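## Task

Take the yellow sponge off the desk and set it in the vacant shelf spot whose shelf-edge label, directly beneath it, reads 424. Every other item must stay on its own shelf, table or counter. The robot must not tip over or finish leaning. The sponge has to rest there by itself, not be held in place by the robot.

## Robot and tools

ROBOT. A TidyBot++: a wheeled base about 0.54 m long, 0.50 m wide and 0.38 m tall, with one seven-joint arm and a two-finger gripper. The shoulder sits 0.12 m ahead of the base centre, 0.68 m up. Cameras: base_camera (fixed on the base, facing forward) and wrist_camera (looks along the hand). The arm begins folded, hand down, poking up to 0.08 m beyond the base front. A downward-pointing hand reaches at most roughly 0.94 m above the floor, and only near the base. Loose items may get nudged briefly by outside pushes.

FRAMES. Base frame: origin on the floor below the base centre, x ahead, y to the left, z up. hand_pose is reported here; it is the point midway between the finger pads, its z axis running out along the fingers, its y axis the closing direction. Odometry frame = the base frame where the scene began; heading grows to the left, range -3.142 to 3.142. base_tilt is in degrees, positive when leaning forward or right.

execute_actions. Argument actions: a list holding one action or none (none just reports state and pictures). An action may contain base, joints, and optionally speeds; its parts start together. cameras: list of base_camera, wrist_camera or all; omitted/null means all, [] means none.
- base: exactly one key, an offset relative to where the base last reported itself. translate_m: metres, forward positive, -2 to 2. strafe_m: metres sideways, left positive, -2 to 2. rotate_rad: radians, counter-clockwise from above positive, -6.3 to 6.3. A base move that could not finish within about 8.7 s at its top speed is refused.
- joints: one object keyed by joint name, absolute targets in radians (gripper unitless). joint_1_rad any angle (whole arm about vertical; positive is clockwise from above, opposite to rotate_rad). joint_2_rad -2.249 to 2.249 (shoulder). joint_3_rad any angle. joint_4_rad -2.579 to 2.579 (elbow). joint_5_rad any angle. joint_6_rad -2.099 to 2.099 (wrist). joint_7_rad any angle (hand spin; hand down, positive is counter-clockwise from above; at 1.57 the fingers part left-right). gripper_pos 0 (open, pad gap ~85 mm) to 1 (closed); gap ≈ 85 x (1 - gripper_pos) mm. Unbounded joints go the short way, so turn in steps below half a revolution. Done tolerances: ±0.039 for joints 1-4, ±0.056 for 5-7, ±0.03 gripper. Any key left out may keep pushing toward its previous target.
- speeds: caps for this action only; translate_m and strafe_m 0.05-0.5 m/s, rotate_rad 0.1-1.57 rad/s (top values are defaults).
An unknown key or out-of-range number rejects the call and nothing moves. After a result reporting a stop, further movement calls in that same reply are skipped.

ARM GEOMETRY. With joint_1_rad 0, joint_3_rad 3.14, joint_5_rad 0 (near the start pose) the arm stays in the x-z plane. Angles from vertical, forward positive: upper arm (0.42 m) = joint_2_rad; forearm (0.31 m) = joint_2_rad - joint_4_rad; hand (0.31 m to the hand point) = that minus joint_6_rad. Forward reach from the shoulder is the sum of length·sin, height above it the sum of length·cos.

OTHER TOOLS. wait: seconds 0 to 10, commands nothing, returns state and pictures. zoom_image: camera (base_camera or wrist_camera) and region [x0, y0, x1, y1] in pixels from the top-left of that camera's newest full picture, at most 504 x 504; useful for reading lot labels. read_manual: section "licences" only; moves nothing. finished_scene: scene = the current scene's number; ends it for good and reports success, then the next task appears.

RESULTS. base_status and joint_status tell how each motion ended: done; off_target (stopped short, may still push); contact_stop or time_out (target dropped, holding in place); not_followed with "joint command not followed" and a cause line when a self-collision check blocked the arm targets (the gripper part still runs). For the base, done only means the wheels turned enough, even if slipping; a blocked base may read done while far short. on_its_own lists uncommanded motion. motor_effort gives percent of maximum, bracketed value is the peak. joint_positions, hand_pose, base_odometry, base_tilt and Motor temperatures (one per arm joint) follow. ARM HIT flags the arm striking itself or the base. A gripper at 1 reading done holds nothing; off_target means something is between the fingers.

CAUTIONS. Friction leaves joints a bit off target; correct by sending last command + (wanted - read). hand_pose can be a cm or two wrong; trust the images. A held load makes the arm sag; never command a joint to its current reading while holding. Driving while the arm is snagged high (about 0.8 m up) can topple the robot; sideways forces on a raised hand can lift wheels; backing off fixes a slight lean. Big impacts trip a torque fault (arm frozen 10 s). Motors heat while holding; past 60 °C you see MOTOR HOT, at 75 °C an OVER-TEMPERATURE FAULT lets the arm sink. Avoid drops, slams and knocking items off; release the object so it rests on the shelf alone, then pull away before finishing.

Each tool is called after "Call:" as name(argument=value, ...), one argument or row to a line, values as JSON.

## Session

Call:
execute_actions(
  actions=[],
)

Scene clock: 0.00 s.
Motor temperatures (°C, as the motors report them): [29 35 29 33 40 38 41]
base_odometry: x=+0.000 y=+0.000 heading=+0.000 (m, m, rad; odometry frame)
base_tilt: forward=-0.4 right=+0.1 (deg)
base_status: not commanded
joint_positions: joint_1_rad=-0.008 joint_2_rad=-0.335 joint_3_rad=+3.162 joint_4_rad=-2.534 joint_5_rad=-0.035 joint_6_rad=-0.837 joint_7_rad=+1.531 gripper_pos=+0.000
joint_status: not commanded
motor_effort: joint_1_rad=+0 joint_2_rad=-2 joint_3_rad=-1 joint_4_rad=+13 joint_5_rad=+0 joint_6_rad=+0 joint_7_rad=+0 (%)
hand_pose: x=+0.2680 y=+0.0084 z=+0.5851 quat_wxyz=(-0.018, +0.998, -0.037, +0.052) (m; base frame)
pictures: base_camera, wrist_camera
Images, in order (width x height): base_camera 644x364, wrist_camera 644x476.

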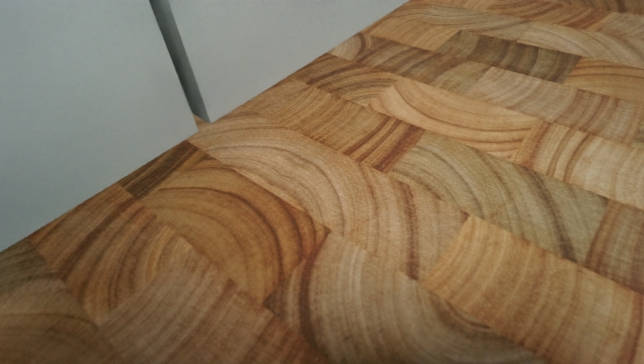

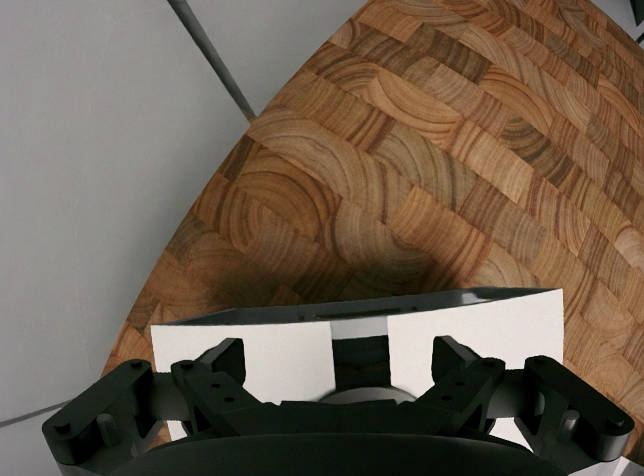

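Call:
execute_actions(
  actions=[
    {"joints":{"joint_1_rad":1.0,"joint_6_rad":0.45}},
  ],
  cameras=["wrist_camera"],
)

Scene clock: 2.33 s.
Motor temperatures (°C, as the motors report them): [29 35 29 33 40 38 41]
base_odometry: x=+0.000 y=+0.000 heading=+0.000 (m, m, rad; odometry frame)
base_tilt: forward=-0.4 right=+0.1 (deg)
base_status: not commanded
joint_positions: joint_1_rad=+0.989 joint_2_rad=-0.335 joint_3_rad=+3.162 joint_4_rad=-2.534 joint_5_rad=-0.035 joint_6_rad=+0.430 joint_7_rad=+1.531 gripper_pos=+0.000
joint_status: all done
motor_effort: joint_1_rad=+0(0) joint_2_rad=-7(7) joint_3_rad=-1(0) joint_4_rad=+18(18) joint_5_rad=+1(0) joint_6_rad=+8(9) joint_7_rad=-1(1) (%)
hand_pose: x=+0.3398 y=-0.3588 z=+0.8331 quat_wxyz=(+0.289, +0.660, -0.404, +0.564) (m; base frame)
pictures: wrist_camera
Images, in order (width x height): wrist_camera 644x476.

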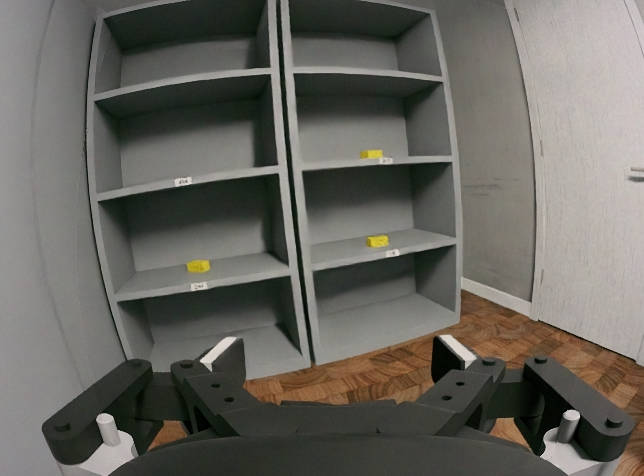

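Call:
execute_actions(
  actions=[
    {"joints":{"joint_1_rad":2.7,"joint_2_rad":-0.5,"joint_4_rad":-2.0,"joint_6_rad":-0.6}},
  ],
  cameras=["wrist_camera"],
)

Scene clock: 5.30 s.
Motor temperatures (°C, as the motors report them): [29 35 29 33 40 38 41]
base_odometry: x=+0.000 y=+0.000 heading=+0.000 (m, m, rad; odometry frame)
base_tilt: forward=-0.5 right=+0.1 (deg)
base_status: not commanded
joint_positions: joint_1_rad=+2.689 joint_2_rad=-0.477 joint_3_rad=+3.162 joint_4_rad=-2.015 joint_5_rad=-0.035 joint_6_rad=-0.576 joint_7_rad=+1.531 gripper_pos=+0.000
joint_status: all done
motor_effort: joint_1_rad=+0(1) joint_2_rad=-4(8) joint_3_rad=-1(2) joint_4_rad=+20(21) joint_5_rad=+0(0) joint_6_rad=+7(8) joint_7_rad=-1(0) (%)
hand_pose: x=-0.2306 y=-0.1676 z=+0.9052 quat_wxyz=(+0.473, +0.160, -0.856, +0.134) (m; base frame)
pictures: wrist_camera
Images, in order (width x height): wrist_camera 644x476.

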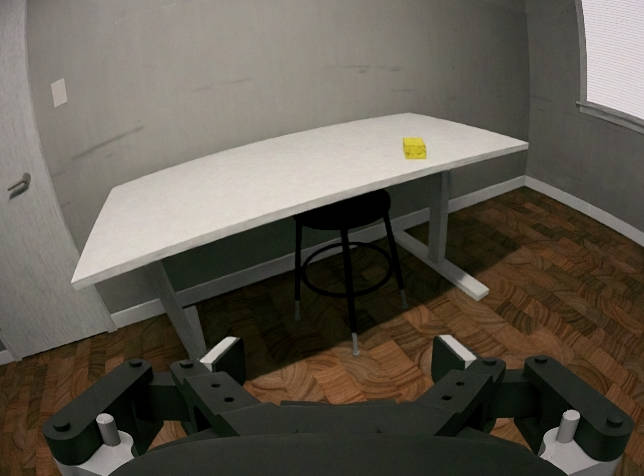

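Call:
zoom_image(
  camera="wrist_camera",
  region=[360, 110, 480, 190],
)

Region (360, 110, 480, 190) of wrist_camera's 644x476 image, scaled by 4.200.

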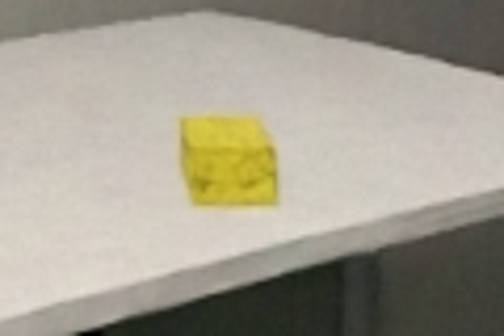

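Call:
execute_actions(
  actions=[
    {"base":{"translate_m":-0.4},"joints":{"joint_1_rad":2.85,"joint_2_rad":0.16,"joint_3_rad":3.13,"joint_4_rad":-1.42,"joint_5_rad":0.03,"joint_6_rad":-0.79,"joint_7_rad":1.6}},
  ],
  cameras=["wrist_camera"],
)

Scene clock: 8.60 s.
Motor temperatures (°C, as the motors report them): [29 35 29 33 40 38 41]
base_odometry: x=-0.400 y=+0.000 heading=+0.000 (m, m, rad; odometry frame)
base_tilt: forward=-0.5 right=+0.0 (deg)
base_status: done
joint_positions: joint_1_rad=+2.840 joint_2_rad=+0.161 joint_3_rad=+3.147 joint_4_rad=-1.434 joint_5_rad=-0.004 joint_6_rad=-0.765 joint_7_rad=+1.565 gripper_pos=+0.000
joint_status: all done
motor_effort: joint_1_rad=+0(0) joint_2_rad=-26(30) joint_3_rad=-1(0) joint_4_rad=+21(22) joint_5_rad=+1(1) joint_6_rad=+5(8) joint_7_rad=-1(0) (%)
hand_pose: x=-0.4552 y=-0.1778 z=+0.8683 quat_wxyz=(+0.376, +0.133, -0.915, +0.059) (m; base frame)
pictures: wrist_camera
Images, in order (width x height): wrist_camera 644x476.

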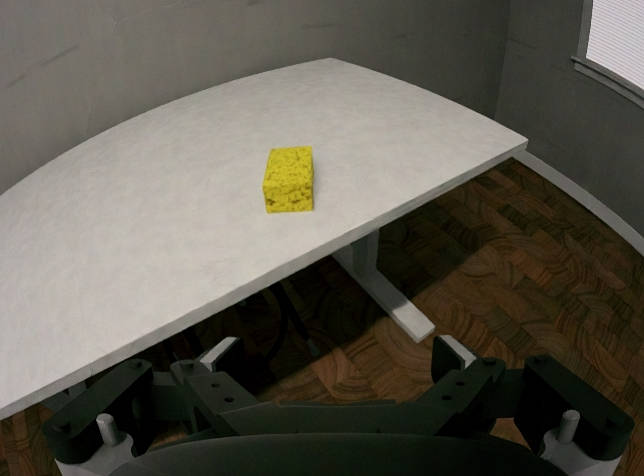

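Call:
execute_actions(
  actions=[
    {"base":{"strafe_m":-0.058},"joints":{"joint_2_rad":0.625,"joint_4_rad":-0.905,"joint_6_rad":-0.835}},
  ],
  cameras=["wrist_camera"],
)

Scene clock: 10.43 s.
Motor temperatures (°C, as the motors report them): [29 35 29 33 40 38 41]
base_odometry: x=-0.400 y=-0.058 heading=-0.001 (m, m, rad; odometry frame)
base_tilt: forward=-0.5 right=+0.1 (deg)
base_status: done
joint_positions: joint_1_rad=+2.845 joint_2_rad=+0.619 joint_3_rad=+3.137 joint_4_rad=-0.921 joint_5_rad=-0.003 joint_6_rad=-0.811 joint_7_rad=+1.565 gripper_pos=+0.000
joint_status: all done
motor_effort: joint_1_rad=+0(2) joint_2_rad=-41(44) joint_3_rad=-2(3) joint_4_rad=+21(21) joint_5_rad=+1(0) joint_6_rad=+6(6) joint_7_rad=+0(1) (%)
hand_pose: x=-0.6252 y=-0.2323 z=+0.8152 quat_wxyz=(+0.380, +0.135, -0.913, +0.061) (m; base frame)
pictures: wrist_camera
Images, in order (width x height): wrist_camera 644x476.

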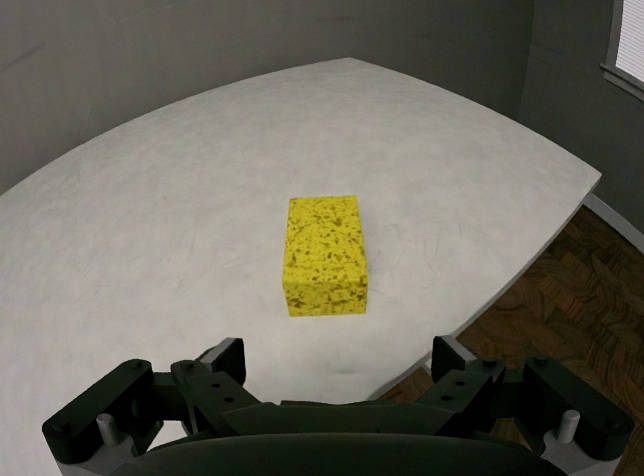

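Call:
execute_actions(
  actions=[
    {"joints":{"joint_1_rad":2.825,"joint_2_rad":0.86,"joint_4_rad":-0.593,"joint_6_rad":-0.915}},
  ],
  cameras=["wrist_camera"],
)

Scene clock: 12.23 s.
Motor temperatures (°C, as the motors report them): [29 35 29 33 40 38 41]
base_odometry: x=-0.400 y=-0.058 heading=-0.001 (m, m, rad; odometry frame)
base_tilt: forward=-0.4 right=+0.1 (deg)
base_status: not commanded
joint_positions: joint_1_rad=+2.838 joint_2_rad=+0.853 joint_3_rad=+3.137 joint_4_rad=-0.608 joint_5_rad=-0.003 joint_6_rad=-0.892 joint_7_rad=+1.565 gripper_pos=+0.000
joint_status: all done
motor_effort: joint_1_rad=+0(1) joint_2_rad=-48(50) joint_3_rad=-1(2) joint_4_rad=+20(19) joint_5_rad=+1(1) joint_6_rad=+6(6) joint_7_rad=-1(1) (%)
hand_pose: x=-0.6910 y=-0.2585 z=+0.7735 quat_wxyz=(+0.379, +0.137, -0.913, +0.063) (m; base frame)
pictures: wrist_camera
Images, in order (width x height): wrist_camera 644x476.

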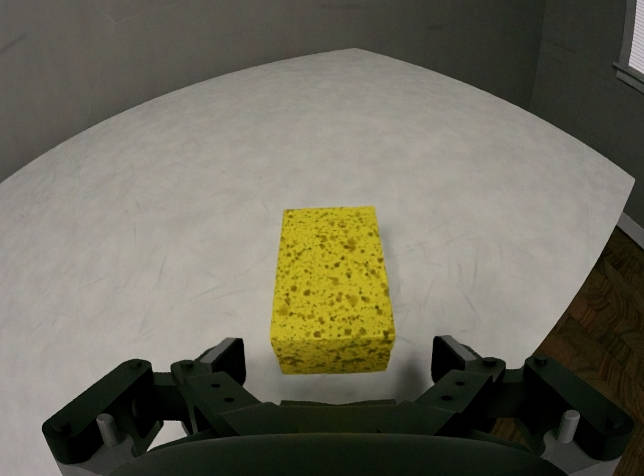

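Call:
execute_actions(
  actions=[
    {"base":{"translate_m":-0.04},"joints":{"joint_1_rad":2.81,"joint_2_rad":0.91,"joint_4_rad":-0.587,"joint_6_rad":-0.83},"speeds":{"translate_m":0.06}},
  ],
  cameras=["wrist_camera"],
)

Scene clock: 13.50 s.
Motor temperatures (°C, as the motors report them): [29 35 29 33 40 38 41]
base_odometry: x=-0.440 y=-0.058 heading=+0.000 (m, m, rad; odometry frame)
base_tilt: forward=-0.5 right=+0.2 (deg)
base_status: done
joint_positions: joint_1_rad=+2.820 joint_2_rad=+0.898 joint_3_rad=+3.137 joint_4_rad=-0.598 joint_5_rad=-0.003 joint_6_rad=-0.850 joint_7_rad=+1.565 gripper_pos=+0.000
joint_status: all done
motor_effort: joint_1_rad=+0(2) joint_2_rad=-49(52) joint_3_rad=-1(2) joint_4_rad=+20(21) joint_5_rad=+0(0) joint_6_rad=+6(6) joint_7_rad=-1(1) (%)
hand_pose: x=-0.7001 y=-0.2776 z=+0.7502 quat_wxyz=(+0.382, +0.145, -0.910, +0.067) (m; base frame)
pictures: wrist_camera
Images, in order (width x height): wrist_camera 644x476.

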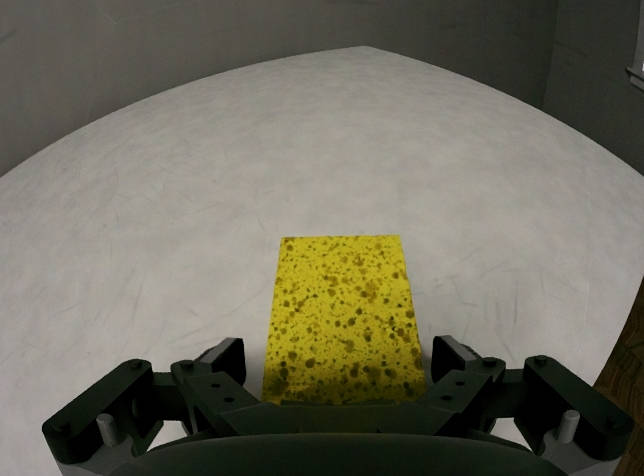

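Call:
execute_actions(
  actions=[
    {"joints":{"gripper_pos":1,"joint_2_rad":0.92}},
  ],
  cameras=["wrist_camera"],
)

Call:
execute_actions(
  actions=[
    {"joints":{"joint_2_rad":0.7}},
  ],
  cameras=["wrist_camera"],
)

Scene clock: 17.80 s.
Motor temperatures (°C, as the motors report them): [29 35 29 33 40 38 41]
base_odometry: x=-0.440 y=-0.058 heading=+0.000 (m, m, rad; odometry frame)
base_tilt: forward=-0.5 right=+0.1 (deg)
base_status: not commanded
joint_positions: joint_1_rad=+2.820 joint_2_rad=+0.902 joint_3_rad=+3.137 joint_4_rad=-0.594 joint_5_rad=-0.003 joint_6_rad=-0.848 joint_7_rad=+1.565 gripper_pos=+0.371
joint_status: gripper_pos off_target (ended at +0.371, target +1.000); the others done
motor_effort: joint_1_rad=+0(1) joint_2_rad=-47(52) joint_3_rad=-2(2) joint_4_rad=+18(21) joint_5_rad=+1(0) joint_6_rad=+5(6) joint_7_rad=-1(1) (%)
hand_pose: x=-0.7015 y=-0.2780 z=+0.7488 quat_wxyz=(+0.382, +0.145, -0.910, +0.067) (m; base frame)
pictures: wrist_camera
Images, in order (width x height): wrist_camera 644x476.

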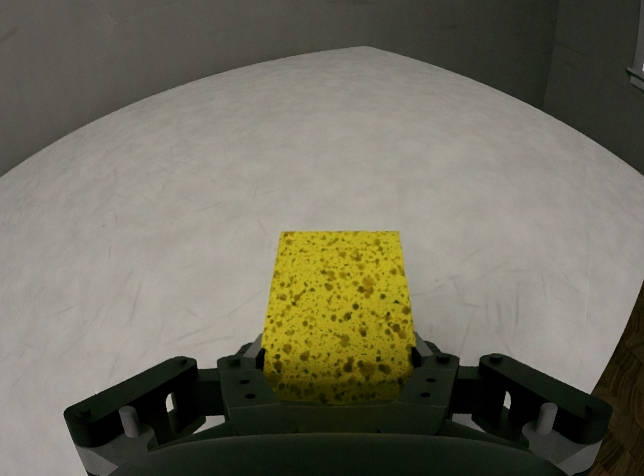

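Scene clock: 19.37 s.
Motor temperatures (°C, as the motors report them): [29 35 29 33 40 38 41]
base_odometry: x=-0.440 y=-0.058 heading=+0.000 (m, m, rad; odometry frame)
base_tilt: forward=-0.5 right=+0.1 (deg)
base_status: not commanded
joint_positions: joint_1_rad=+2.820 joint_2_rad=+0.694 joint_3_rad=+3.137 joint_4_rad=-0.585 joint_5_rad=-0.003 joint_6_rad=-0.848 joint_7_rad=+1.565 gripper_pos=+0.371
joint_status: all done
motor_effort: joint_1_rad=+0(0) joint_2_rad=-44(55) joint_3_rad=-2(2) joint_4_rad=+21(22) joint_5_rad=+1(1) joint_6_rad=+6(7) joint_7_rad=-1(1) (%)
hand_pose: x=-0.6712 y=-0.2679 z=+0.9316 quat_wxyz=(+0.479, +0.138, -0.863, +0.083) (m; base frame)
pictures: wrist_camera
Images, in order (width x height): wrist_camera 644x476.

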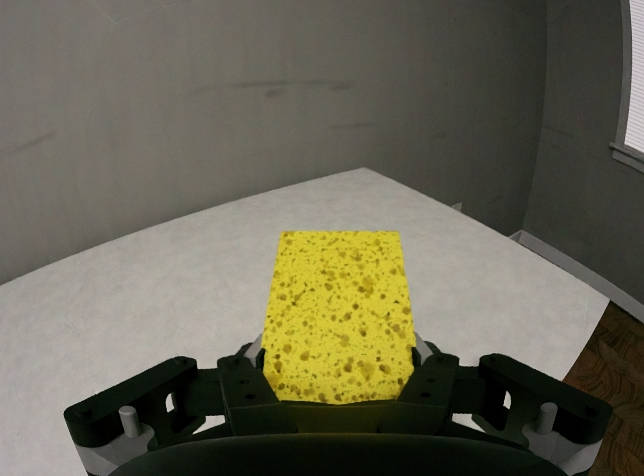

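Call:
execute_actions(
  actions=[
    {"base":{"rotate_rad":-0.49},"joints":{"joint_1_rad":-0.01,"joint_2_rad":0.17,"joint_4_rad":-0.70,"joint_6_rad":-1.5}},
  ],
)

Scene clock: 23.13 s.
Motor temperatures (°C, as the motors report them): [29 36 29 33 40 38 41]
base_odometry: x=-0.440 y=-0.058 heading=-0.490 (m, m, rad; odometry frame)
base_tilt: forward=-0.5 right=+0.1 (deg)
base_status: done
joint_positions: joint_1_rad=-0.002 joint_2_rad=+0.192 joint_3_rad=+3.135 joint_4_rad=-0.684 joint_5_rad=+0.006 joint_6_rad=-1.477 joint_7_rad=+1.565 gripper_pos=+0.371
joint_status: all done
motor_effort: joint_1_rad=+0(8) joint_2_rad=-24(45) joint_3_rad=-1(5) joint_4_rad=+15(21) joint_5_rad=+1(1) joint_6_rad=+6(7) joint_7_rad=-1(1) (%)
hand_pose: x=+0.6615 y=+0.0039 z=+1.0767 quat_wxyz=(-0.001, +0.923, +0.000, +0.384) (m; base frame)
pictures: base_camera, wrist_camera
Images, in order (width x height): base_camera 644x364, wrist_camera 644x476.

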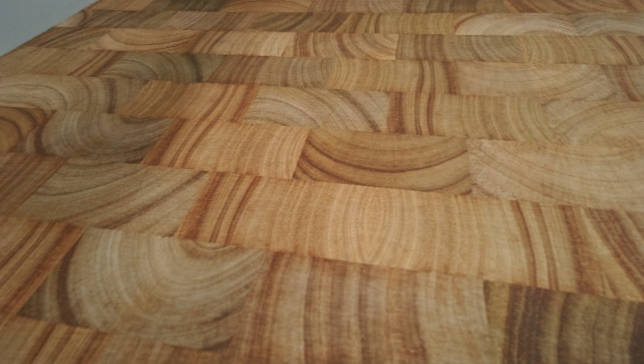

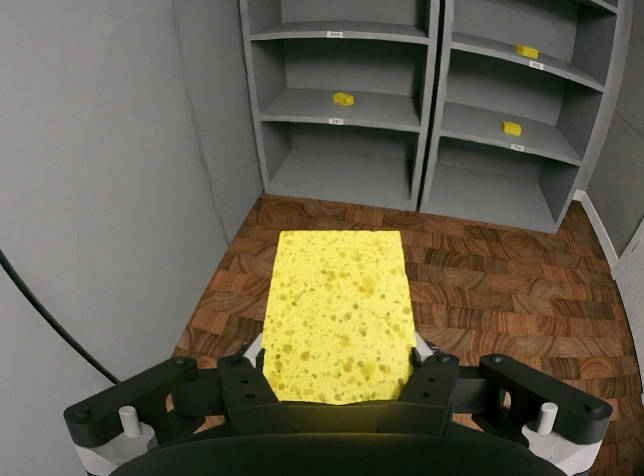

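Call:
execute_actions(
  actions=[
    {"base":{"translate_m":1.1}},
  ],
)

Scene clock: 26.73 s.
Motor temperatures (°C, as the motors report them): [29 36 29 33 40 38 41]
base_odometry: x=+0.530 y=-0.577 heading=-0.491 (m, m, rad; odometry frame)
base_tilt: forward=-0.4 right=+0.1 (deg)
base_status: done
joint_positions: joint_1_rad=-0.002 joint_2_rad=+0.178 joint_3_rad=+3.135 joint_4_rad=-0.690 joint_5_rad=+0.006 joint_6_rad=-1.480 joint_7_rad=+1.565 gripper_pos=+0.371
joint_status: not commanded
motor_effort: joint_1_rad=+0(1) joint_2_rad=-24(27) joint_3_rad=-1(1) joint_4_rad=+15(17) joint_5_rad=+0(1) joint_6_rad=+6(7) joint_7_rad=+0(1) (%)
hand_pose: x=+0.6553 y=+0.0039 z=+1.0809 quat_wxyz=(-0.001, +0.922, +0.000, +0.387) (m; base frame)
pictures: base_camera, wrist_camera
Images, in order (width x height): base_camera 644x364, wrist_camera 644x476.

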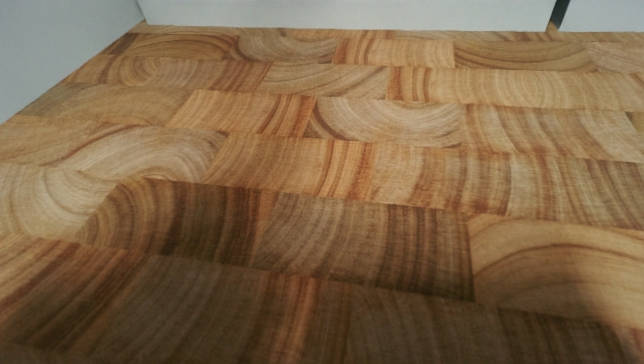

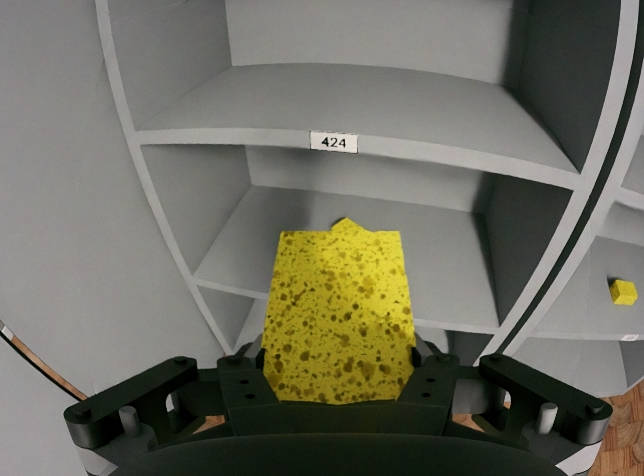

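Call:
execute_actions(
  actions=[
    {"base":{"translate_m":0.49},"joints":{"joint_1_rad":0.055},"speeds":{"translate_m":0.3}},
  ],
)

Call:
execute_actions(
  actions=[
    {"joints":{"joint_4_rad":-0.91,"joint_6_rad":-1.245}},
  ],
  cameras=["wrist_camera"],
)

Call:
execute_actions(
  actions=[
    {"joints":{"joint_4_rad":-0.97,"joint_6_rad":-1.185}},
  ],
  cameras=["wrist_camera"],
)

Scene clock: 30.60 s.
Motor temperatures (°C, as the motors report them): [29 36 29 33 40 38 41]
base_odometry: x=+0.962 y=-0.808 heading=-0.491 (m, m, rad; odometry frame)
base_tilt: forward=-0.4 right=+0.1 (deg)
base_status: done
joint_positions: joint_1_rad=+0.051 joint_2_rad=+0.175 joint_3_rad=+3.135 joint_4_rad=-0.691 joint_5_rad=+0.006 joint_6_rad=-1.481 joint_7_rad=+1.565 gripper_pos=+0.371
joint_status: all done
motor_effort: joint_1_rad=+0(2) joint_2_rad=-25(27) joint_3_rad=-1(2) joint_4_rad=+16(18) joint_5_rad=+0(1) joint_6_rad=+7(7) joint_7_rad=-1(1) (%)
hand_pose: x=+0.6532 y=-0.0246 z=+1.0819 quat_wxyz=(+0.010, +0.922, -0.024, +0.387) (m; base frame)
pictures: base_camera, wrist_camera
Images, in order (width x height): base_camera 644x364, wrist_camera 644x476.

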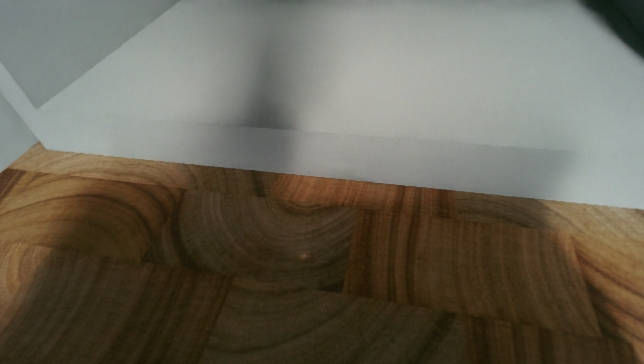

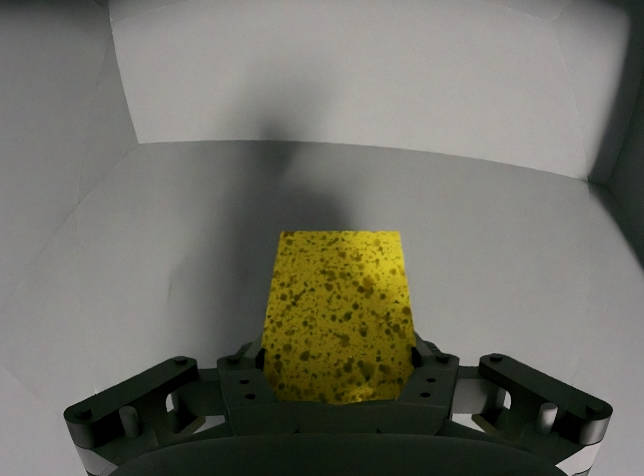

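Scene clock: 31.80 s.
Motor temperatures (°C, as the motors report them): [29 36 29 33 40 38 41]
base_odometry: x=+0.962 y=-0.808 heading=-0.491 (m, m, rad; odometry frame)
base_tilt: forward=-0.4 right=+0.1 (deg)
base_status: not commanded
joint_positions: joint_1_rad=+0.051 joint_2_rad=+0.175 joint_3_rad=+3.135 joint_4_rad=-0.900 joint_5_rad=+0.006 joint_6_rad=-1.268 joint_7_rad=+1.565 gripper_pos=+0.371
joint_status: all done
motor_effort: joint_1_rad=+0(0) joint_2_rad=-24(26) joint_3_rad=-1(1) joint_4_rad=+18(19) joint_5_rad=+1(0) joint_6_rad=+6(7) joint_7_rad=-1(1) (%)
hand_pose: x=+0.6910 y=-0.0262 z=+1.0284 quat_wxyz=(+0.010, +0.921, -0.023, +0.389) (m; base frame)
pictures: wrist_camera
Images, in order (width x height): wrist_camera 644x476.

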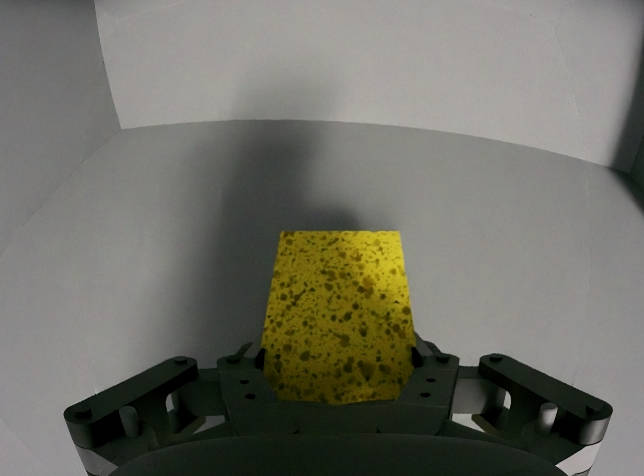

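Scene clock: 32.70 s.
Motor temperatures (°C, as the motors report them): [29 36 29 33 40 38 41]
base_odometry: x=+0.962 y=-0.808 heading=-0.491 (m, m, rad; odometry frame)
base_tilt: forward=-0.4 right=+0.1 (deg)
base_status: not commanded
joint_positions: joint_1_rad=+0.051 joint_2_rad=+0.173 joint_3_rad=+3.135 joint_4_rad=-0.953 joint_5_rad=+0.006 joint_6_rad=-1.204 joint_7_rad=+1.565 gripper_pos=+0.371
joint_status: all done
motor_effort: joint_1_rad=+0(0) joint_2_rad=-24(28) joint_3_rad=-1(1) joint_4_rad=+18(20) joint_5_rad=+0(1) joint_6_rad=+6(6) joint_7_rad=+0(1) (%)
hand_pose: x=+0.7003 y=-0.0265 z=+1.0172 quat_wxyz=(+0.010, +0.919, -0.023, +0.394) (m; base frame)
pictures: wrist_camera
Images, in order (width x height): wrist_camera 644x476.

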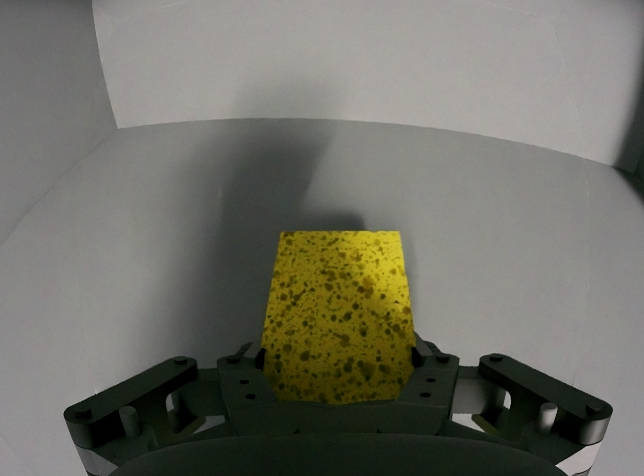

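Call:
execute_actions(
  actions=[
    {"joints":{"gripper_pos":0}},
  ],
  cameras=[],
)

Call:
execute_actions(
  actions=[
    {"base":{"translate_m":-0.2},"joints":{"joint_2_rad":0.08}},
  ],
  cameras=["wrist_camera"],
)

Scene clock: 33.87 s.
Motor temperatures (°C, as the motors report them): [29 36 29 33 40 38 41]
base_odometry: x=+0.962 y=-0.808 heading=-0.491 (m, m, rad; odometry frame)
base_tilt: forward=-0.5 right=+0.1 (deg)
base_status: not commanded
joint_positions: joint_1_rad=+0.051 joint_2_rad=+0.173 joint_3_rad=+3.135 joint_4_rad=-0.956 joint_5_rad=+0.006 joint_6_rad=-1.204 joint_7_rad=+1.565 gripper_pos=+0.000
joint_status: all done
motor_effort: joint_1_rad=+0(0) joint_2_rad=-26(26) joint_3_rad=-1(1) joint_4_rad=+19(18) joint_5_rad=+1(0) joint_6_rad=+6(6) joint_7_rad=+0(1) (%)
hand_pose: x=+0.7001 y=-0.0265 z=+1.0159 quat_wxyz=(+0.010, +0.919, -0.023, +0.393) (m; base frame)
pictures: none
No camera images: the call's "cameras" was empty. Leave "cameras" out to get every camera's image.

Scene clock: 35.53 s.
Motor temperatures (°C, as the motors report them): [29 36 29 33 40 38 41]
base_odometry: x=+0.785 y=-0.714 heading=-0.491 (m, m, rad; odometry frame)
base_tilt: forward=-0.5 right=+0.1 (deg)
base_status: done
joint_positions: joint_1_rad=+0.052 joint_2_rad=+0.085 joint_3_rad=+3.134 joint_4_rad=-0.962 joint_5_rad=+0.007 joint_6_rad=-1.204 joint_7_rad=+1.565 gripper_pos=+0.000
joint_status: all done
motor_effort: joint_1_rad=+0(2) joint_2_rad=-20(30) joint_3_rad=-1(0) joint_4_rad=+18(20) joint_5_rad=+0(1) joint_6_rad=+7(7) joint_7_rad=-1(1) (%)
hand_pose: x=+0.6684 y=-0.0255 z=+1.0624 quat_wxyz=(+0.012, +0.902, -0.023, +0.431) (m; base frame)
pictures: wrist_camera
Images, in order (width x height): wrist_camera 644x476.

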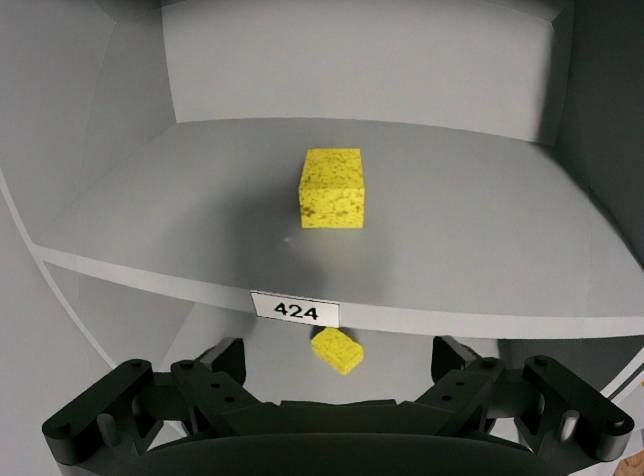

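Call:
finished_scene(
  scene=2,
)

The scene is finished: the task was done.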